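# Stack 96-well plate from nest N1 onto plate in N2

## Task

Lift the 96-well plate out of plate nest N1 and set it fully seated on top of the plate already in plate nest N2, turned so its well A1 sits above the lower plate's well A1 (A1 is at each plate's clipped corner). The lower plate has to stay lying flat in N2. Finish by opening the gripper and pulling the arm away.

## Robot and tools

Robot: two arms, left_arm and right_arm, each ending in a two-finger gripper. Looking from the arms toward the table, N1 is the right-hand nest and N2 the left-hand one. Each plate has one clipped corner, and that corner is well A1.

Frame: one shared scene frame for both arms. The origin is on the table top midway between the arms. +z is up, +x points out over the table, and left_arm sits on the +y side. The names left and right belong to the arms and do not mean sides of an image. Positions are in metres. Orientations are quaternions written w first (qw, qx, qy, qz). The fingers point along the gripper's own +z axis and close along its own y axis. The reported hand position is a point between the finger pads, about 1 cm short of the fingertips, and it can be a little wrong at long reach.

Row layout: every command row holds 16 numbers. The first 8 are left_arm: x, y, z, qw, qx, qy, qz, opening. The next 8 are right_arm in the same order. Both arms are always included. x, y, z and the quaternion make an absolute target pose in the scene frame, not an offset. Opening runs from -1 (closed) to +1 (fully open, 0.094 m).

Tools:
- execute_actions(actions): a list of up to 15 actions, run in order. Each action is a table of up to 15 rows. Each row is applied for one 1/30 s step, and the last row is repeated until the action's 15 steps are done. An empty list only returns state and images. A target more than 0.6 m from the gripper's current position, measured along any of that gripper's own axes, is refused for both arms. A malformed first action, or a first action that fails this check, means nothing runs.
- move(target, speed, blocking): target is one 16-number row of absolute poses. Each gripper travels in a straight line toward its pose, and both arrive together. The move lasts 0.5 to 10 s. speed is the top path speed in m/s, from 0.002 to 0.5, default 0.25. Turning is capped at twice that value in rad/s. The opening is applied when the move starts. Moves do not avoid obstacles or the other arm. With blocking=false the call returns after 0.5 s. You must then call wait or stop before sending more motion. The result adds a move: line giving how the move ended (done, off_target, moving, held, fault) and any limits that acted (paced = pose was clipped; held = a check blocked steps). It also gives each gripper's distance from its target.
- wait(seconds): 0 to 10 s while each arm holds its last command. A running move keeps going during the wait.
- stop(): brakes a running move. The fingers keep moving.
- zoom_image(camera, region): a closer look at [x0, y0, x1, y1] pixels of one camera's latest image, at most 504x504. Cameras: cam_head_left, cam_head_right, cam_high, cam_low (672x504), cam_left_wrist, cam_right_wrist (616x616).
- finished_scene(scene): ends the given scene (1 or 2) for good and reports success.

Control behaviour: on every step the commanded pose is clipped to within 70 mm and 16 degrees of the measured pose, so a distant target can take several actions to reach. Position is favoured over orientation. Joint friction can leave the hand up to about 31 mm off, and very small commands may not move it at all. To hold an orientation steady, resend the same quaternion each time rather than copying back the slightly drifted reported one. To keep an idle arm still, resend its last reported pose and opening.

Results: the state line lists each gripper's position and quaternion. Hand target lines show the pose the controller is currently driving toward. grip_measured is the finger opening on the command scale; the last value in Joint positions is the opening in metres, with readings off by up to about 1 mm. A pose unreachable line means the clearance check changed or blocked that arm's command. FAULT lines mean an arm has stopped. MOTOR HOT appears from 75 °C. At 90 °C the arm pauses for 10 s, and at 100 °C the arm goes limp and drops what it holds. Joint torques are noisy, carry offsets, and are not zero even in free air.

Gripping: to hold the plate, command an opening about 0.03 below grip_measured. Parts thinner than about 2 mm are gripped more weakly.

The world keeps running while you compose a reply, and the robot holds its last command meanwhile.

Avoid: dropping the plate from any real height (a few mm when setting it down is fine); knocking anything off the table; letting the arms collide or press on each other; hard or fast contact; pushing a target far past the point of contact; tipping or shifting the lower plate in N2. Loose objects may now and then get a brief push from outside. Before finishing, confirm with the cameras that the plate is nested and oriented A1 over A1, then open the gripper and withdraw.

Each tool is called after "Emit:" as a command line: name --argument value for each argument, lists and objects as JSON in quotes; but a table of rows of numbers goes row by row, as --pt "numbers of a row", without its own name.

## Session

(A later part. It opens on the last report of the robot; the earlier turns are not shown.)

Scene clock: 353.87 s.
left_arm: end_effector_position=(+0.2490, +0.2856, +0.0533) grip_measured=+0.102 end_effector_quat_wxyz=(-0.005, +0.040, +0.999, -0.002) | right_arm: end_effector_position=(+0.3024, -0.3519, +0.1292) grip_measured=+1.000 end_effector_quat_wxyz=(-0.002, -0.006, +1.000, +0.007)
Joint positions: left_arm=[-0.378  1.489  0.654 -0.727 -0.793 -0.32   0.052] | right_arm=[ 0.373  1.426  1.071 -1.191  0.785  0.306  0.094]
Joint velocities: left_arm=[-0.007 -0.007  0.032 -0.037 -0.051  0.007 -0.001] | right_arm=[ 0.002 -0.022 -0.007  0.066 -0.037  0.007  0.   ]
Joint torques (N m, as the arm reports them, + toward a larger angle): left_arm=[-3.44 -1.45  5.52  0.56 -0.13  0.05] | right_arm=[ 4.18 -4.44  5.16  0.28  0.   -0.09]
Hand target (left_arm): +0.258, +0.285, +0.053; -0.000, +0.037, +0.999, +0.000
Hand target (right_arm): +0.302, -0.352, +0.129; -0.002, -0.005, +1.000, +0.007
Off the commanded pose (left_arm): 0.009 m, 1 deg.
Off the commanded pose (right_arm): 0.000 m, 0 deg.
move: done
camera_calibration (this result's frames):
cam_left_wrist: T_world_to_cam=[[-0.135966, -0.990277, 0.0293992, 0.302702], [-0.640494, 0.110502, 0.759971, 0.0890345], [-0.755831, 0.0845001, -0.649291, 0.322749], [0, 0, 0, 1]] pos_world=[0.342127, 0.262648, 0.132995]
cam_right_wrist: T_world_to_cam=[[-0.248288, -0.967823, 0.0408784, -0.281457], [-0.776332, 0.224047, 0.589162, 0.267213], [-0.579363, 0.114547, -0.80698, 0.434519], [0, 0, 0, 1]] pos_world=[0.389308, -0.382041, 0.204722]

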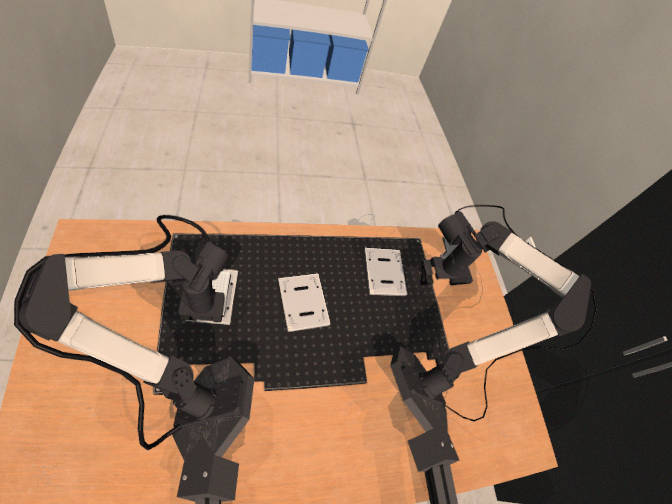

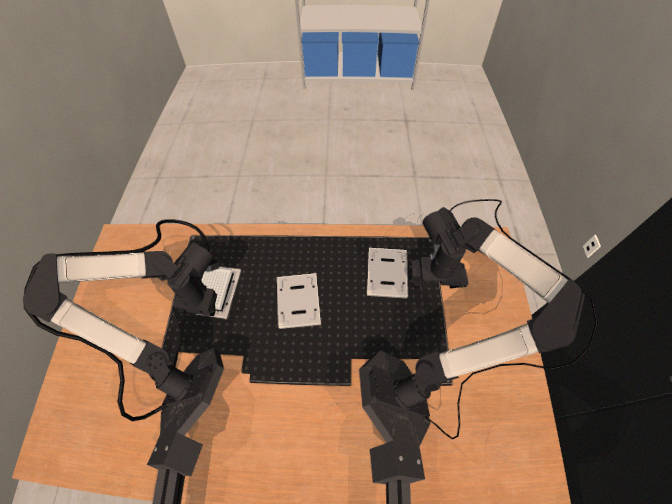

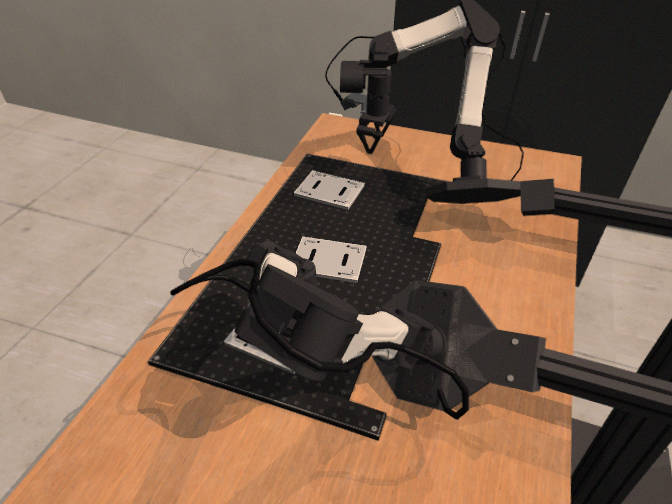

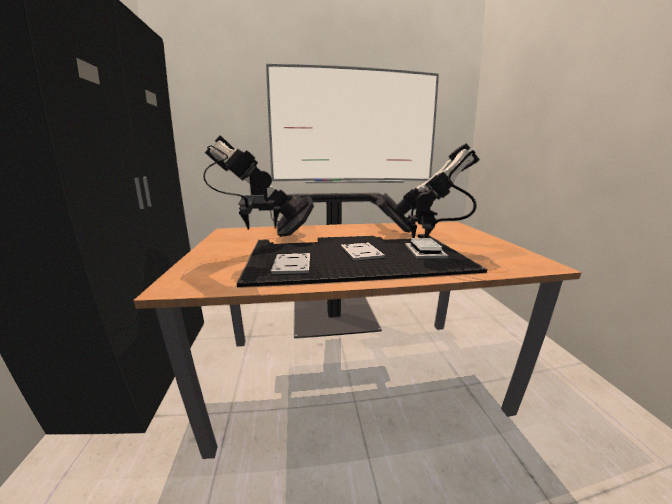

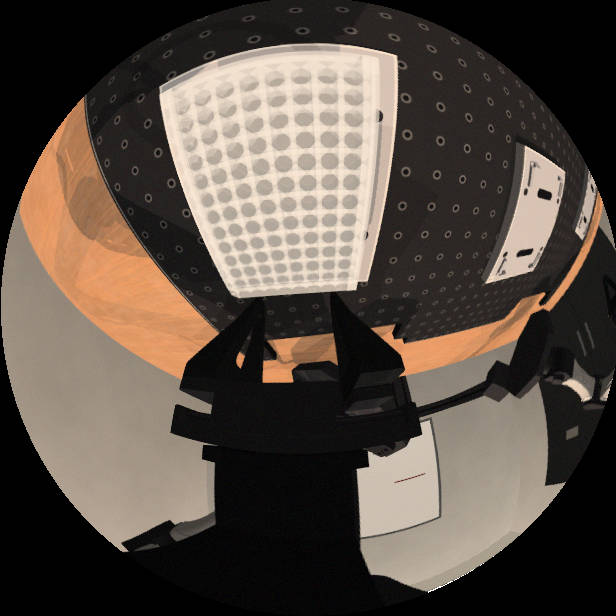

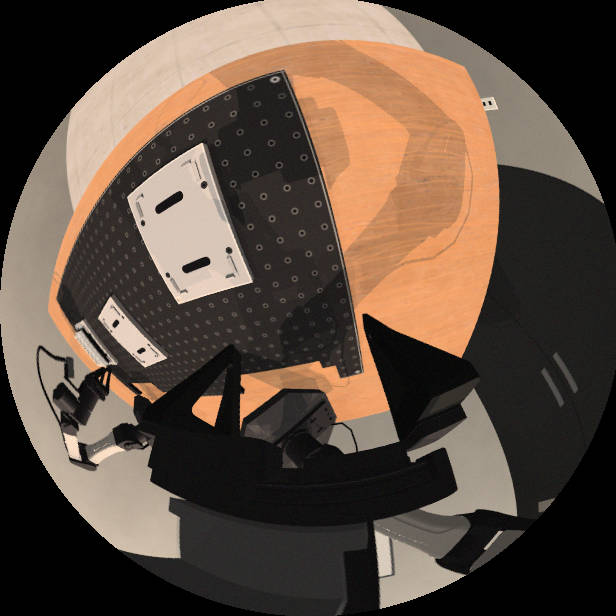

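Emit:
execute_actions --actions '[[[0.262,0.2847,0.052,0,0.037,0.999,0,0.1,0.3024,-0.3519,0.1292,-0.002,-0.005,1,0.007,1]],[[0.266,0.2844,0.052,0,0.037,0.999,0,0.1,0.3024,-0.3519,0.1292,-0.002,-0.005,1,0.007,1]]]'

Emit:
zoom_image --camera "cam_right_wrist" --region '[60,305,130,375]'

Emit:
execute_actions --actions '[[[0.269,0.284,0.052,0,0.037,0.999,0,0.1,0.3024,-0.3519,0.1292,-0.002,-0.005,1,0.007,1]]]'

Emit:
zoom_image --camera "cam_right_wrist" --region '[60,305,130,375]'

Scene clock: 361.07 s.
left_arm: end_effector_position=(+0.2564, +0.2849, +0.0532) grip_measured=+0.102 end_effector_quat_wxyz=(-0.005, +0.042, +0.999, -0.002) | right_arm: end_effector_position=(+0.3024, -0.3519, +0.1292) grip_measured=+1.000 end_effector_quat_wxyz=(-0.002, -0.006, +1.000, +0.007)
Joint positions: left_arm=[-0.371  1.511  0.682 -0.726 -0.793 -0.305  0.052] | right_arm=[ 0.373  1.426  1.071 -1.191  0.785  0.306  0.094]
Joint velocities: left_arm=[-0.022  0.007 -0.007 -0.081  0.037  0.051  0.   ] | right_arm=[-0.012 -0.002  0.002  0.022  0.022 -0.037  0.   ]
Joint torques (N m, as the arm reports them, + toward a larger angle): left_arm=[-3.61 -1.63  5.65  0.54 -0.11  0.04] | right_arm=[ 4.19 -4.45  5.15  0.28  0.   -0.09]
Hand target (left_arm): +0.266, +0.285, +0.053; -0.000, +0.037, +0.999, +0.000
Hand target (right_arm): +0.302, -0.352, +0.129; -0.002, -0.005, +1.000, +0.007
Off the commanded pose (left_arm): 0.010 m, 1 deg.
Off the commanded pose (right_arm): 0.000 m, 0 deg.
camera_calibration (this result's frames):
cam_left_wrist: T_world_to_cam=[[-0.140163, -0.989698, 0.029193, 0.303988], [-0.639624, 0.113013, 0.760335, 0.0929823], [-0.755801, 0.0878986, -0.648875, 0.32728], [0, 0, 0, 1]] pos_world=[0.34944, 0.261581, 0.132792]
cam_right_wrist: T_world_to_cam=[[-0.248288, -0.967823, 0.0408784, -0.281457], [-0.776332, 0.224047, 0.589162, 0.267213], [-0.579363, 0.114547, -0.80698, 0.434519], [0, 0, 0, 1]] pos_world=[0.389308, -0.382041, 0.204722]

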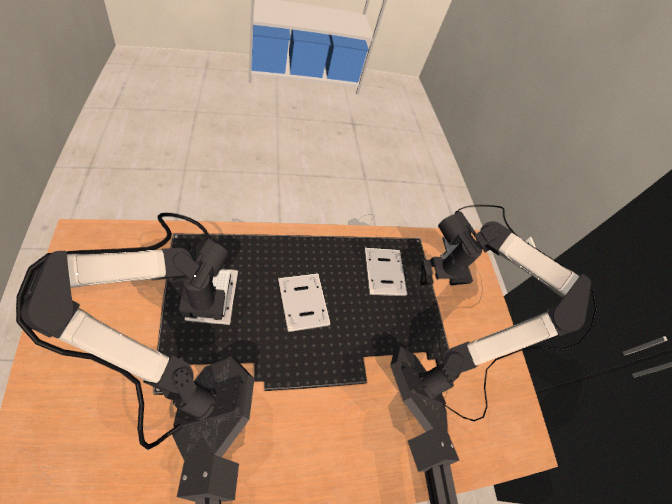

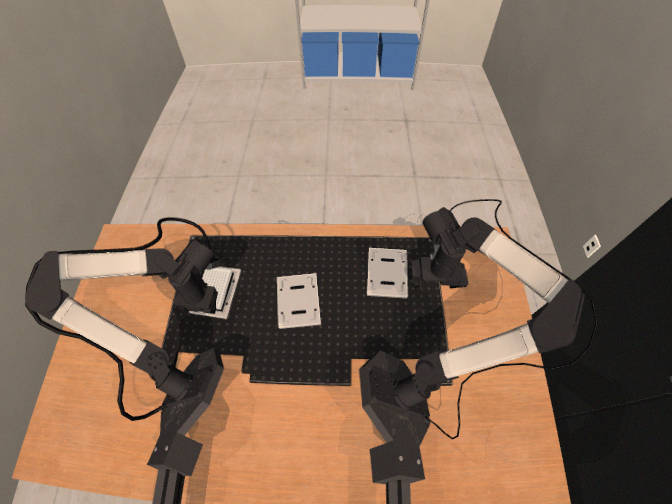

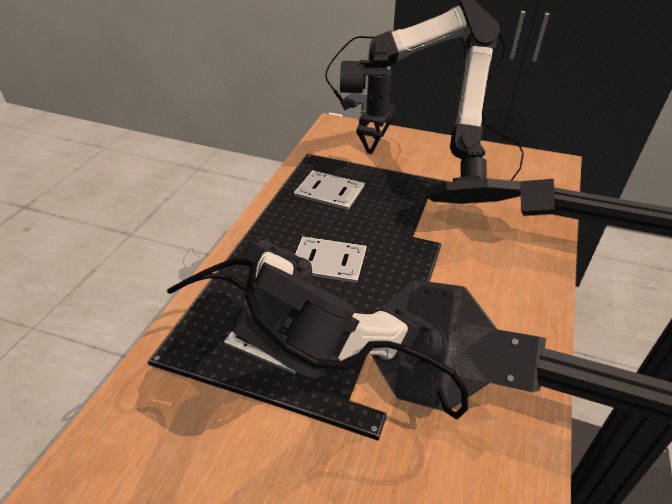

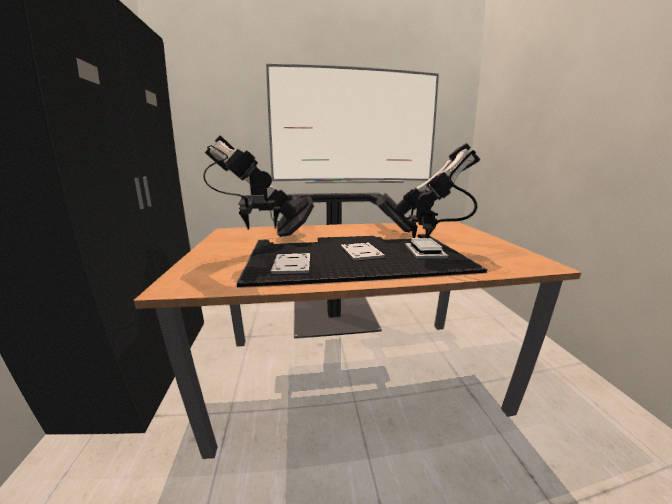

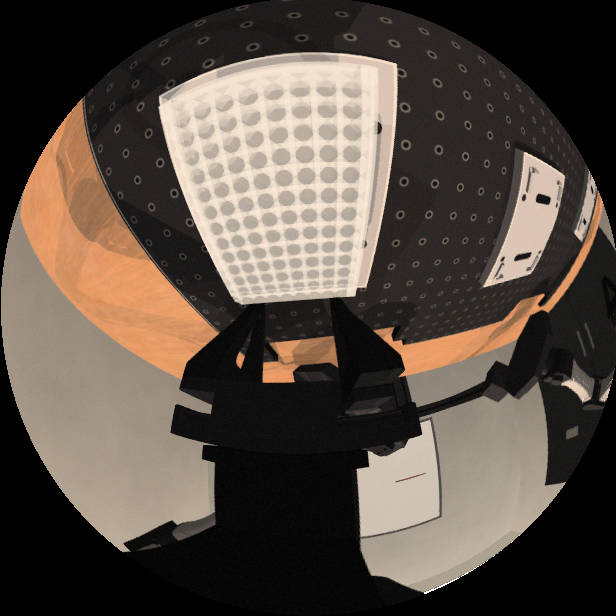

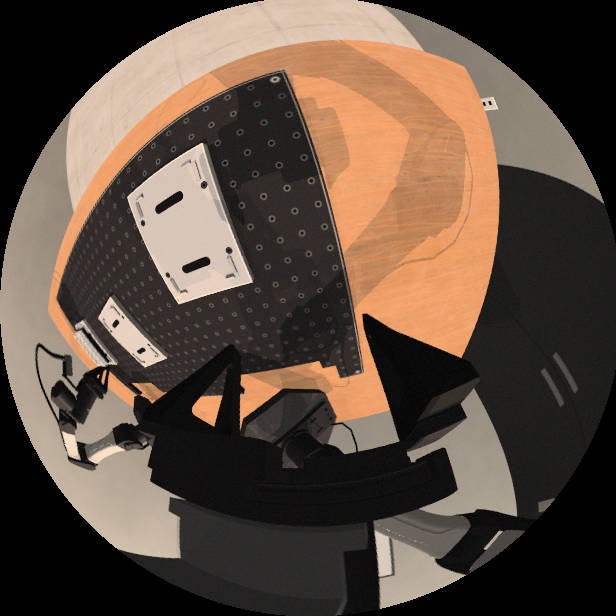

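Region (60, 305, 130, 375) of cam_right_wrist's 616x616 image, scaled by 7.200, with more detail than that image has.

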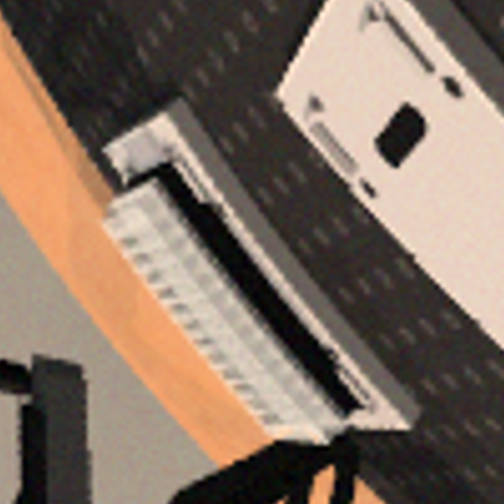

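Scene clock: 361.57 s.
left_arm: end_effector_position=(+0.2563, +0.2852, +0.0529) grip_measured=+0.102 end_effector_quat_wxyz=(-0.006, +0.043, +0.999, -0.002) | right_arm: end_effector_position=(+0.3024, -0.3519, +0.1292) grip_measured=+1.000 end_effector_quat_wxyz=(-0.002, -0.006, +1.000, +0.007)
Joint positions: left_arm=[-0.369  1.511  0.682 -0.726 -0.793 -0.303  0.052] | right_arm=[ 0.373  1.426  1.071 -1.191  0.785  0.306  0.094]
Joint velocities: left_arm=[ 0.002 -0.027 -0.002  0.037 -0.037 -0.022 -0.001] | right_arm=[ 0.002  0.012  0.002 -0.022  0.051  0.007  0.   ]
Joint torques (N m, as the arm reports them, + toward a larger angle): left_arm=[-3.57 -1.12  6.54  0.54 -0.11  0.05] | right_arm=[ 4.19 -4.46  5.15  0.28  0.   -0.1 ]
Hand target (left_arm): +0.269, +0.284, +0.053; +0.000, +0.037, +0.999, +0.000
Hand target (right_arm): +0.302, -0.352, +0.129; -0.002, -0.005, +1.000, +0.007
Off the commanded pose (left_arm): 0.013 m, 1 deg.
Off the commanded pose (right_arm): 0.000 m, 0 deg.
camera_calibration (this result's frames):
cam_left_wrist: T_world_to_cam=[[-0.141725, -0.989484, 0.0289197, 0.304621], [-0.638688, 0.113723, 0.761016, 0.0925939], [-0.756302, 0.0893845, -0.648088, 0.3267], [0, 0, 0, 1]] pos_world=[0.349395, 0.261685, 0.132456]
cam_right_wrist: T_world_to_cam=[[-0.248288, -0.967823, 0.0408784, -0.281457], [-0.776332, 0.224047, 0.589162, 0.267213], [-0.579363, 0.114547, -0.80698, 0.434519], [0, 0, 0, 1]] pos_world=[0.389308, -0.382041, 0.204722]

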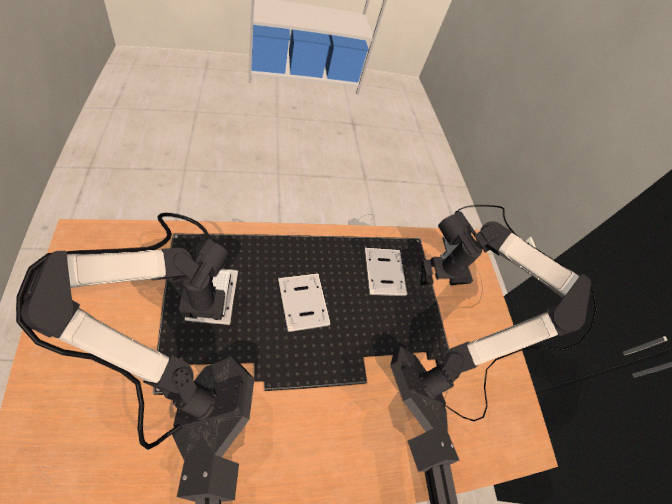

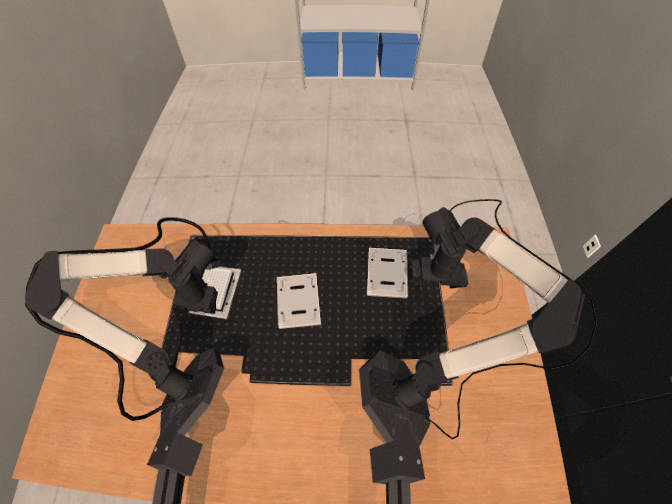

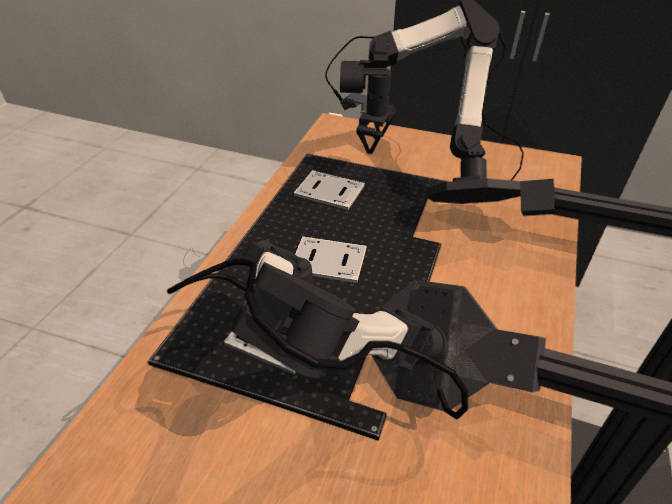

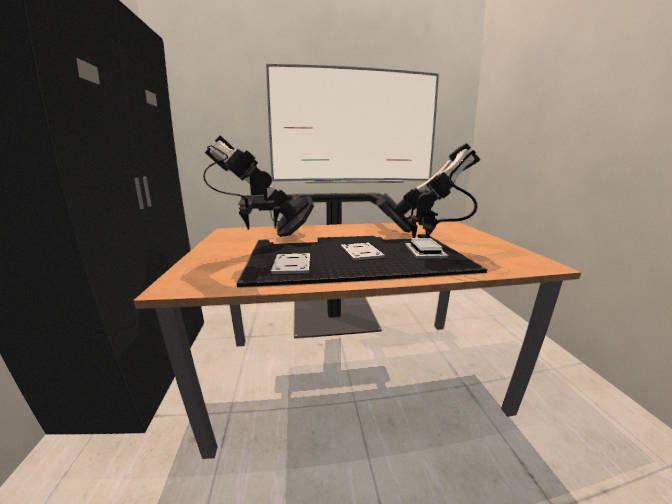

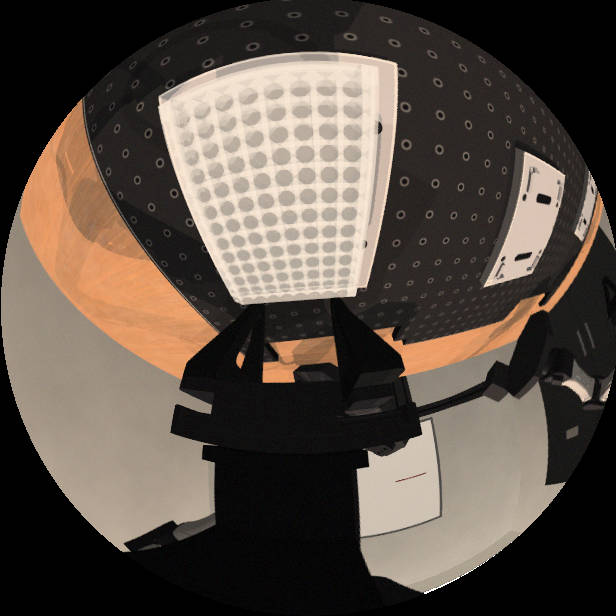

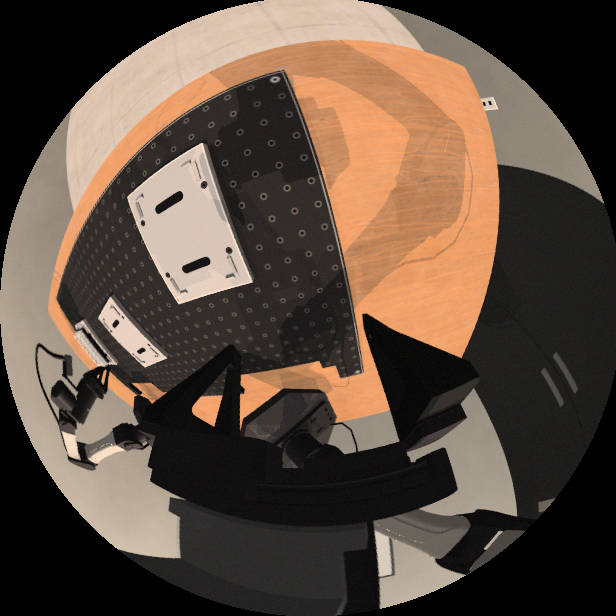

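Region (60, 305, 130, 375) of cam_right_wrist's 616x616 image, scaled by 7.200, with more detail than that image has.

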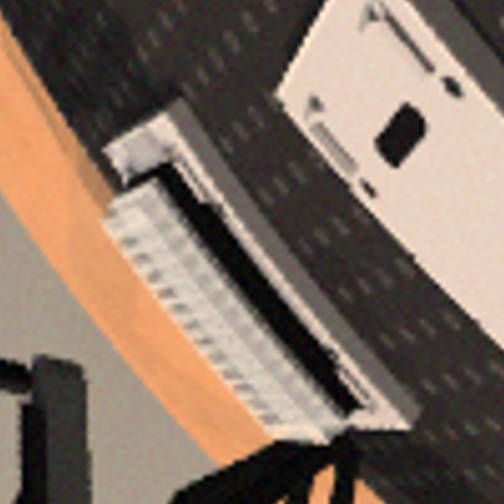

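Emit:
execute_actions --actions '[[[0.2715,0.284,0.052,0,0.031,0.999,0,0.1,0.3024,-0.3519,0.1292,-0.002,-0.005,1,0.007,1]]]'

Emit:
zoom_image --camera "cam_right_wrist" --region '[60,305,130,375]'

Scene clock: 365.27 s.
left_arm: end_effector_position=(+0.2570, +0.2852, +0.0524) grip_measured=+0.102 end_effector_quat_wxyz=(-0.011, +0.047, +0.999, +0.000) | right_arm: end_effector_position=(+0.3024, -0.3519, +0.1292) grip_measured=+1.000 end_effector_quat_wxyz=(-0.002, -0.006, +1.000, +0.007)
Joint positions: left_arm=[-0.367  1.526  0.695 -0.738 -0.793 -0.303  0.052] | right_arm=[ 0.373  1.426  1.071 -1.191  0.785  0.306  0.094]
Joint velocities: left_arm=[ 0.002 -0.012 -0.002 -0.007 -0.022  0.022 -0.   ] | right_arm=[-0.017  0.002 -0.022 -0.051 -0.051 -0.007  0.   ]
Joint torques (N m, as the arm reports them, + toward a larger angle): left_arm=[-3.61 -1.75  6.29  0.62 -0.09 -0.04] | right_arm=[ 4.18 -4.45  5.15  0.28  0.   -0.09]
Hand target (left_arm): +0.271, +0.284, +0.053; -0.000, +0.031, +1.000, +0.000
Hand target (right_arm): +0.302, -0.352, +0.129; -0.002, -0.005, +1.000, +0.007
Off the commanded pose (left_arm): 0.015 m, 2 deg.
Off the commanded pose (right_arm): 0.000 m, 0 deg.
camera_calibration (this result's frames):
cam_left_wrist: T_world_to_cam=[[-0.149339, -0.988435, 0.0263431, 0.306481], [-0.630014, 0.115652, 0.767924, 0.0903011], [-0.76209, 0.0980842, -0.639999, 0.325555], [0, 0, 0, 1]] pos_world=[0.350762, 0.260561, 0.130937]
cam_right_wrist: T_world_to_cam=[[-0.248288, -0.967823, 0.0408784, -0.281457], [-0.776332, 0.224047, 0.589162, 0.267213], [-0.579363, 0.114547, -0.80698, 0.434519], [0, 0, 0, 1]] pos_world=[0.389308, -0.382041, 0.204722]

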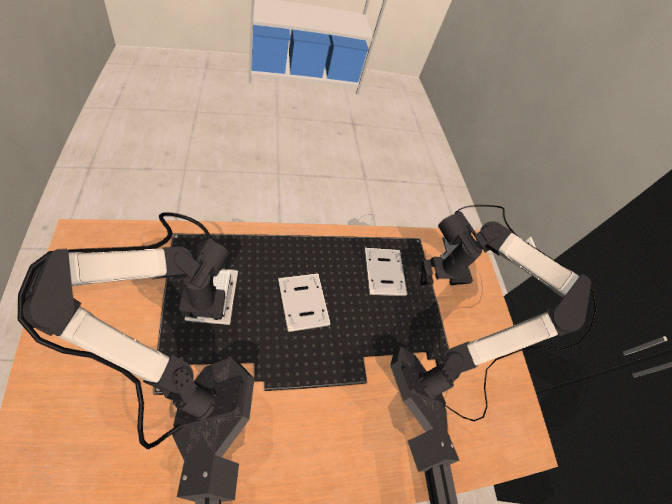

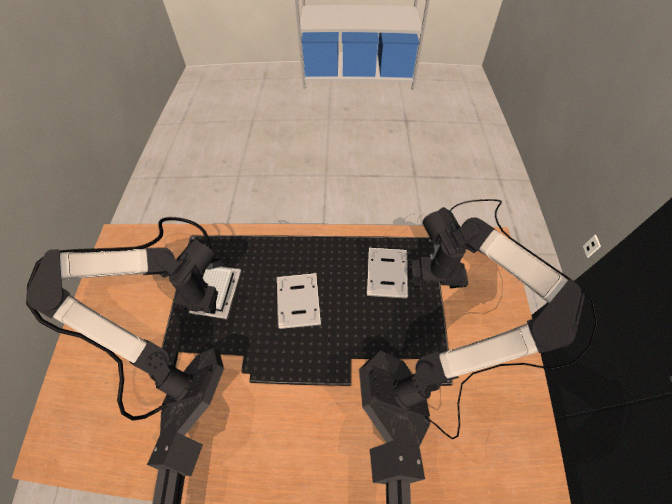

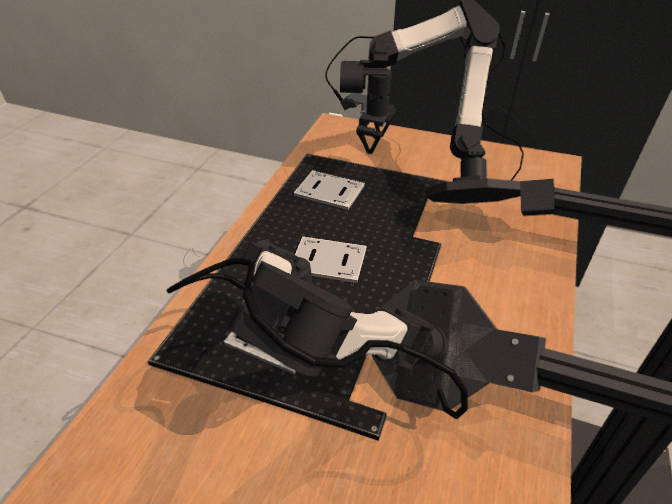

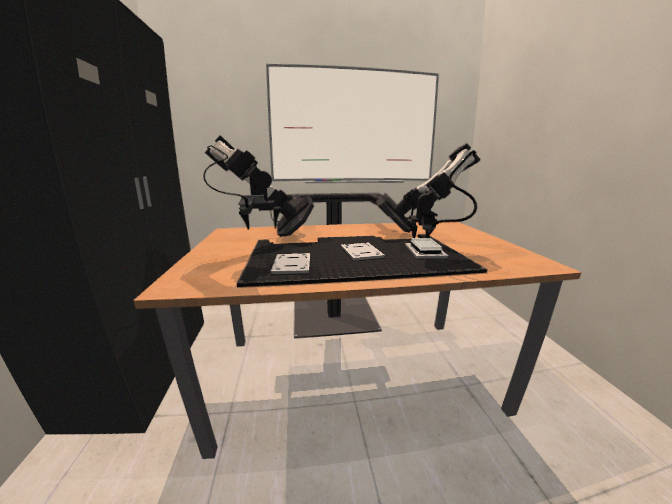

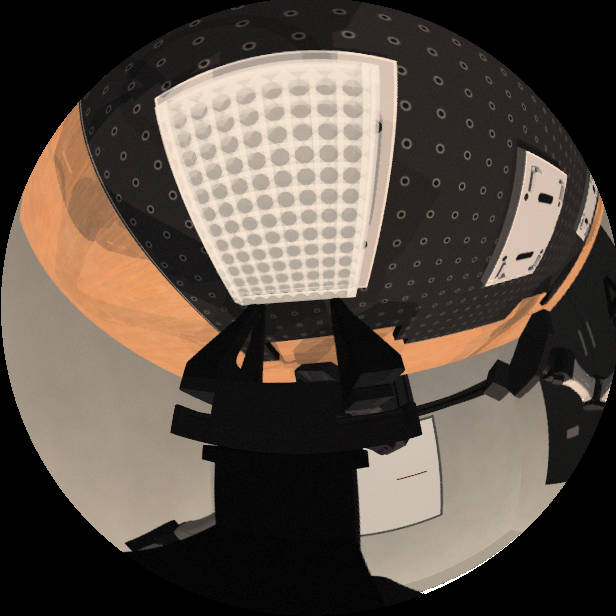

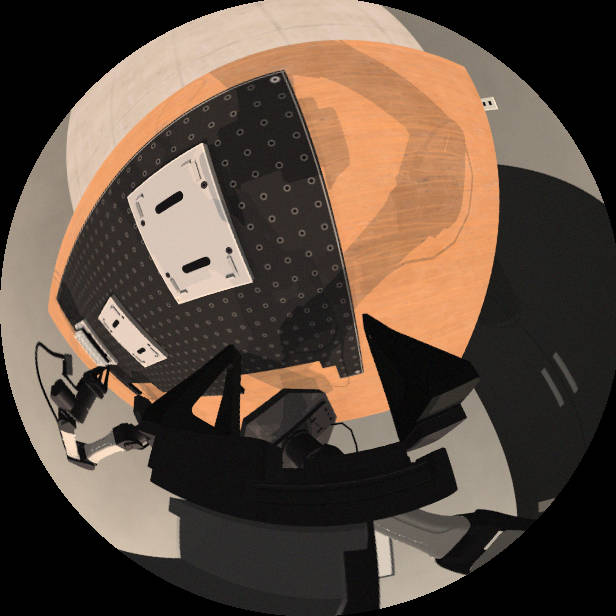

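Region (60, 305, 130, 375) of cam_right_wrist's 616x616 image, scaled by 7.200, with more detail than that image has.

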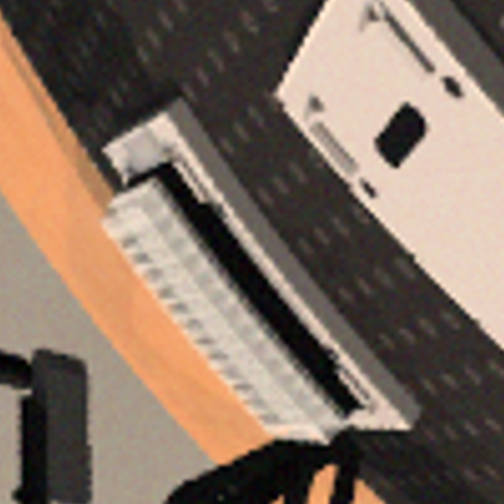

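Emit:
execute_actions --actions '[[[0.275,0.284,0.052,0.004,0.028,0.999,0,0.1,0.3024,-0.3519,0.1292,-0.002,-0.005,1,0.007,1]]]'

Emit:
zoom_image --camera "cam_right_wrist" --region '[60,305,130,375]'

Emit:
zoom_image --camera "cam_head_right" --region '[180,255,250,325]'

Scene clock: 369.50 s.
left_arm: end_effector_position=(+0.2570, +0.2852, +0.0524) grip_measured=+0.102 end_effector_quat_wxyz=(-0.011, +0.047, +0.999, +0.000) | right_arm: end_effector_position=(+0.3024, -0.3519, +0.1292) grip_measured=+1.000 end_effector_quat_wxyz=(-0.002, -0.006, +1.000, +0.007)
Joint positions: left_arm=[-0.367  1.526  0.695 -0.738 -0.793 -0.303  0.052] | right_arm=[ 0.373  1.426  1.071 -1.191  0.785  0.306  0.094]
Joint velocities: left_arm=[ 0.022  0.002 -0.012  0.051  0.051 -0.037 -0.   ] | right_arm=[ 0.022  0.017  0.012  0.007 -0.066  0.007  0.   ]
Joint torques (N m, as the arm reports them, + toward a larger angle): left_arm=[-3.47 -1.71  6.7   0.72 -0.13 -0.01] | right_arm=[ 4.19 -4.45  5.15  0.28 -0.01 -0.1 ]
Hand target (left_arm): +0.274, +0.285, +0.053; +0.004, +0.028, +1.000, +0.000
Hand target (right_arm): +0.302, -0.352, +0.129; -0.002, -0.005, +1.000, +0.007
Off the commanded pose (left_arm): 0.018 m, 3 deg.
Off the commanded pose (right_arm): 0.000 m, 0 deg.
camera_calibration (this result's frames):
cam_left_wrist: T_world_to_cam=[[-0.149339, -0.988435, 0.0263431, 0.306481], [-0.630014, 0.115652, 0.767924, 0.0903011], [-0.76209, 0.0980842, -0.639999, 0.325555], [0, 0, 0, 1]] pos_world=[0.350762, 0.260561, 0.130937]
cam_right_wrist: T_world_to_cam=[[-0.248288, -0.967823, 0.0408784, -0.281457], [-0.776332, 0.224047, 0.589162, 0.267213], [-0.579363, 0.114547, -0.80698, 0.434519], [0, 0, 0, 1]] pos_world=[0.389308, -0.382041, 0.204722]

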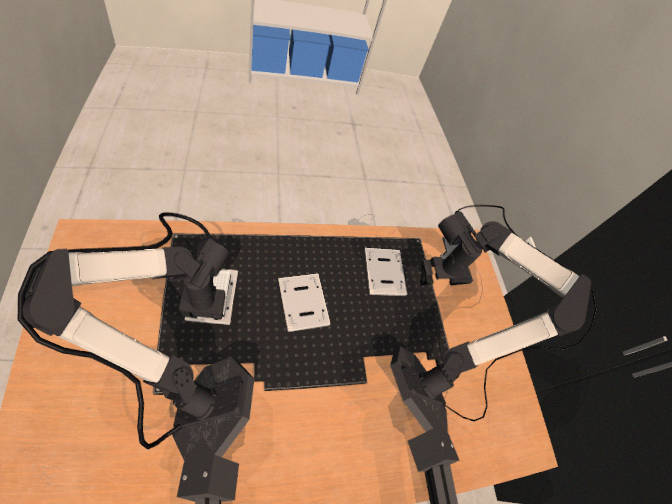

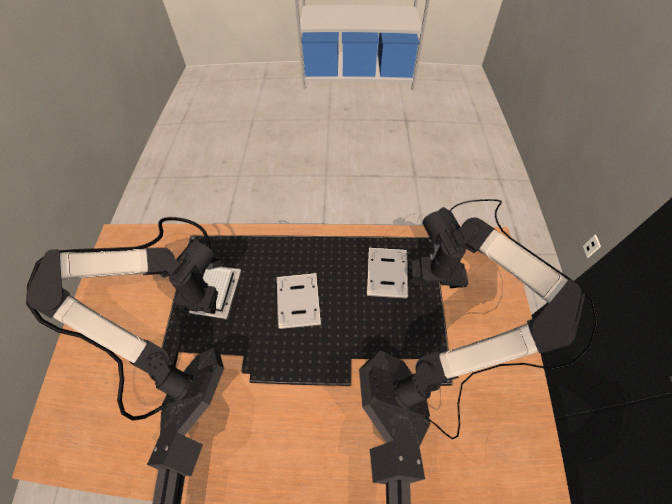

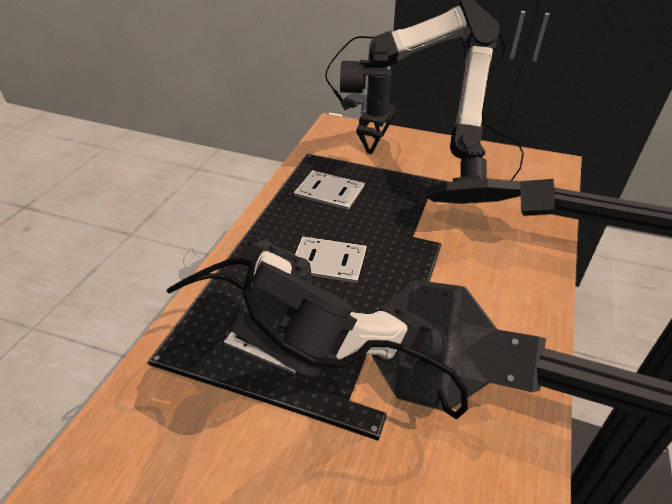

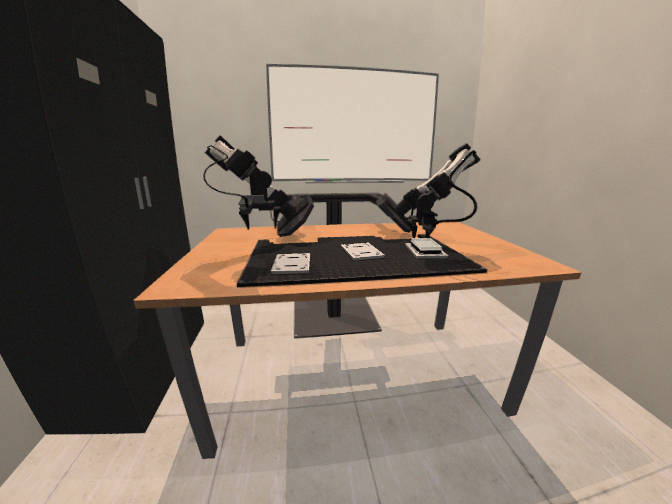

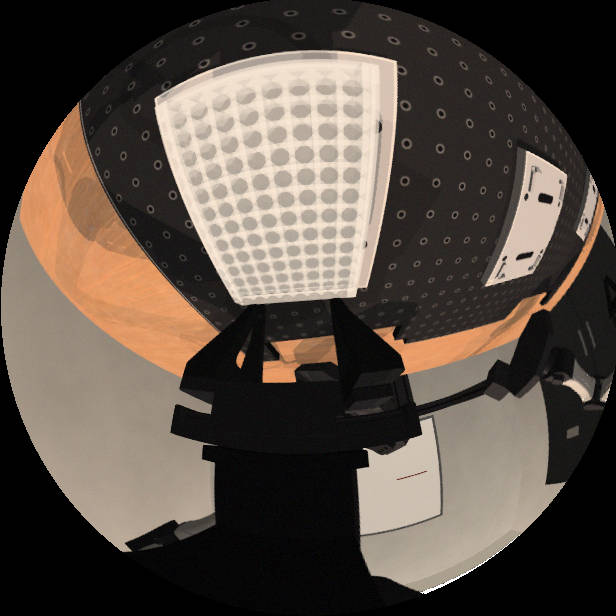

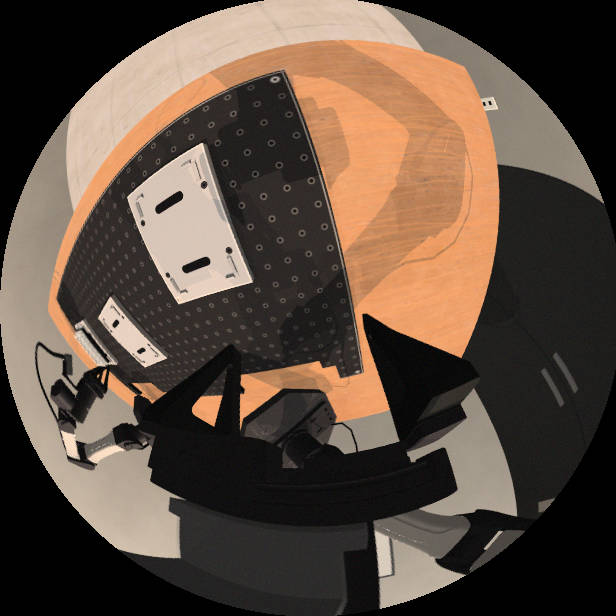

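Region (60, 305, 130, 375) of cam_right_wrist's 616x616 image, scaled by 7.200, with more detail than that image has.

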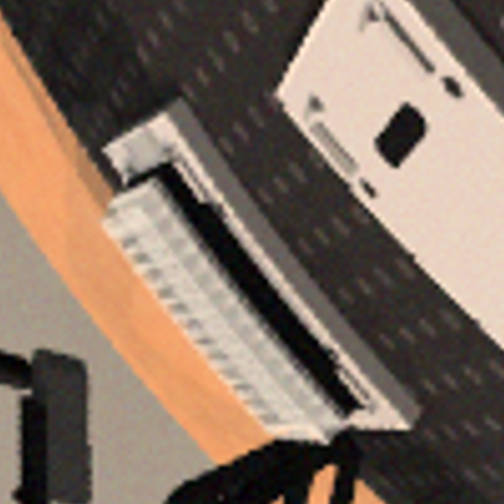

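Region (180, 255, 250, 325) of cam_head_right's 672x504 image, scaled by 7.200, with more detail than that image has.

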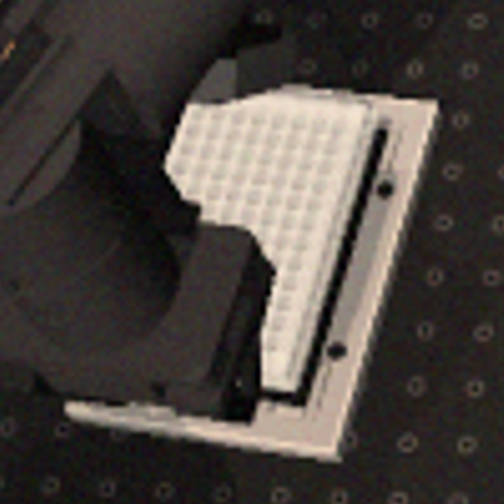

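Emit:
execute_actions --actions '[[[0.279,0.284,0.052,0.004,0.028,0.999,0,0.1,0.3024,-0.3519,0.1292,-0.002,-0.005,1,0.007,1]]]'

Emit:
zoom_image --camera "cam_right_wrist" --region '[60,305,130,375]'

Scene clock: 373.17 s.
left_arm: end_effector_position=(+0.2576, +0.2853, +0.0527) grip_measured=+0.102 end_effector_quat_wxyz=(-0.017, +0.051, +0.999, -0.000) | right_arm: end_effector_position=(+0.3024, -0.3519, +0.1292) grip_measured=+1.000 end_effector_quat_wxyz=(-0.002, -0.006, +1.000, +0.007)
Joint positions: left_arm=[-0.364  1.536  0.71  -0.755 -0.788 -0.303  0.052] | right_arm=[ 0.373  1.426  1.071 -1.191  0.785  0.306  0.094]
Joint velocities: left_arm=[ 0.017  0.007 -0.012  0.037  0.081 -0.037  0.001] | right_arm=[ 0.017  0.012  0.002  0.095 -0.037  0.11   0.   ]
Joint torques (N m, as the arm reports them, + toward a larger angle): left_arm=[-3.57 -1.96  6.71  0.85 -0.17  0.02] | right_arm=[ 4.19 -4.46  5.14  0.28  0.   -0.09]
Hand target (left_arm): +0.278, +0.285, +0.054; +0.004, +0.028, +1.000, +0.000
Hand target (right_arm): +0.302, -0.352, +0.129; -0.002, -0.005, +1.000, +0.007
Off the commanded pose (left_arm): 0.021 m, 4 deg.
Off the commanded pose (right_arm): 0.000 m, 0 deg.
camera_calibration (this result's frames):
cam_left_wrist: T_world_to_cam=[[-0.156225, -0.987309, 0.0285403, 0.308028], [-0.619428, 0.120439, 0.77576, 0.085944], [-0.769352, 0.103514, -0.630382, 0.325898], [0, 0, 0, 1]] pos_world=[0.352088, 0.260033, 0.129977]
cam_right_wrist: T_world_to_cam=[[-0.248288, -0.967823, 0.0408784, -0.281457], [-0.776332, 0.224047, 0.589162, 0.267213], [-0.579363, 0.114547, -0.80698, 0.434519], [0, 0, 0, 1]] pos_world=[0.389308, -0.382041, 0.204722]

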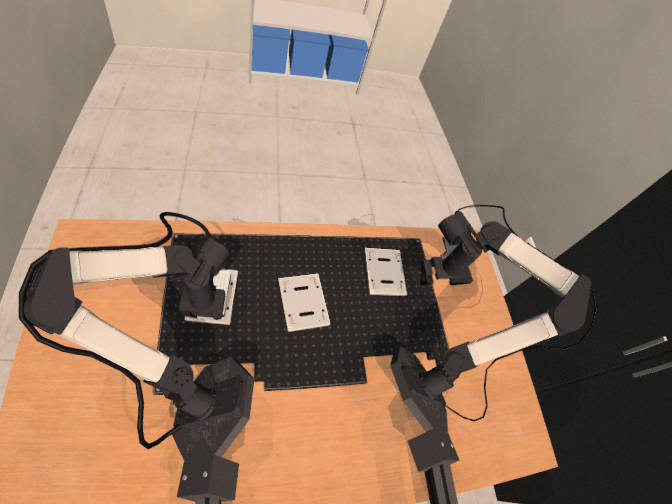

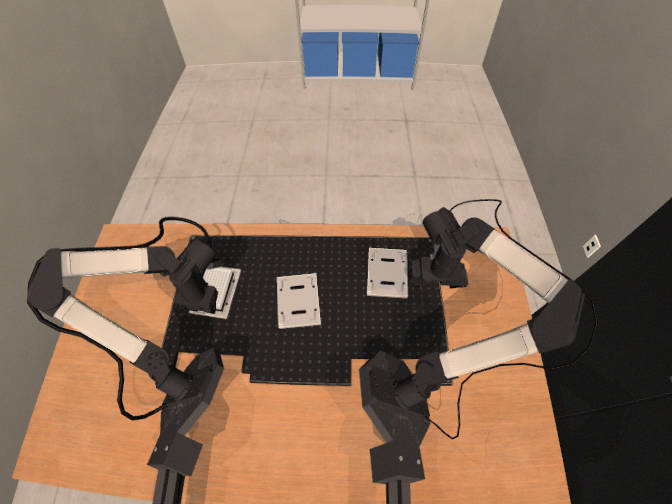

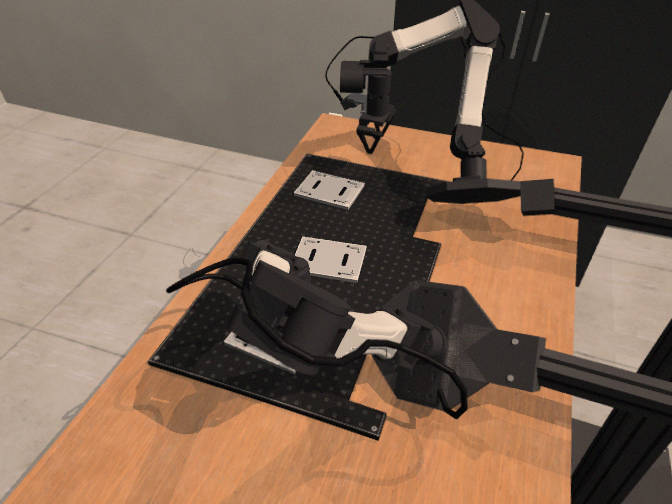

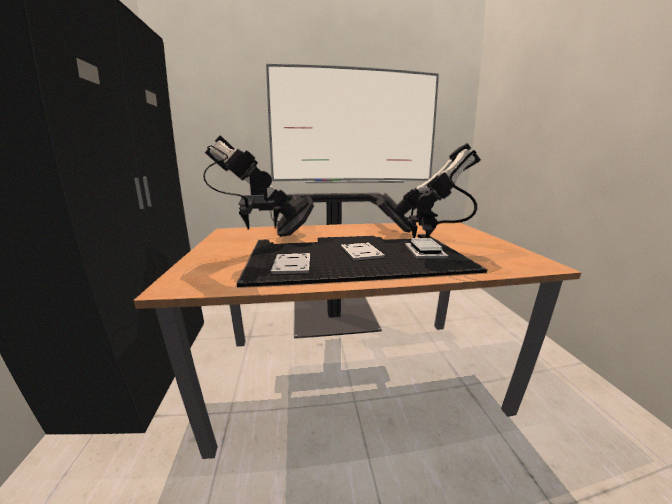

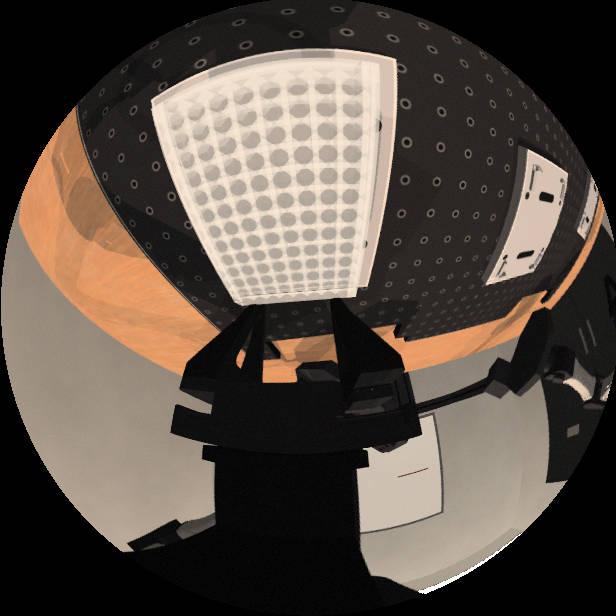

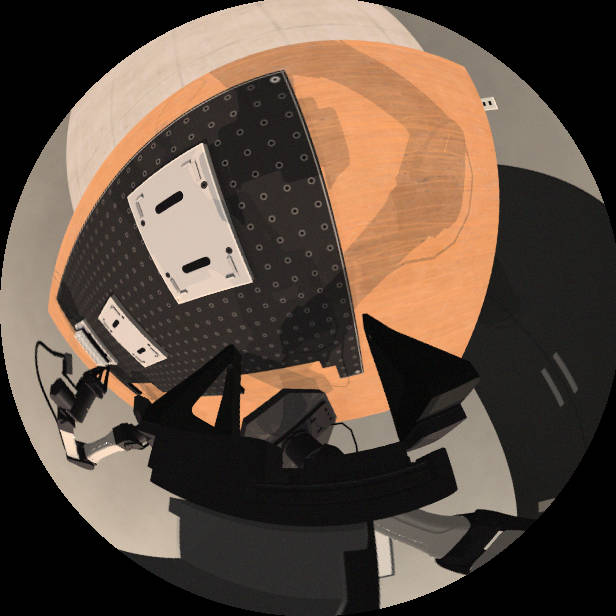

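Region (60, 305, 130, 375) of cam_right_wrist's 616x616 image, scaled by 7.200, with more detail than that image has.

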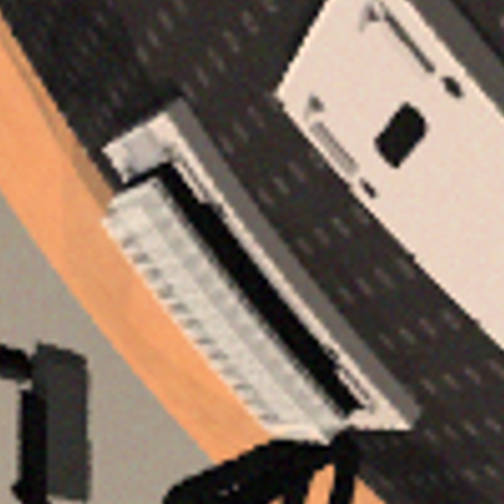

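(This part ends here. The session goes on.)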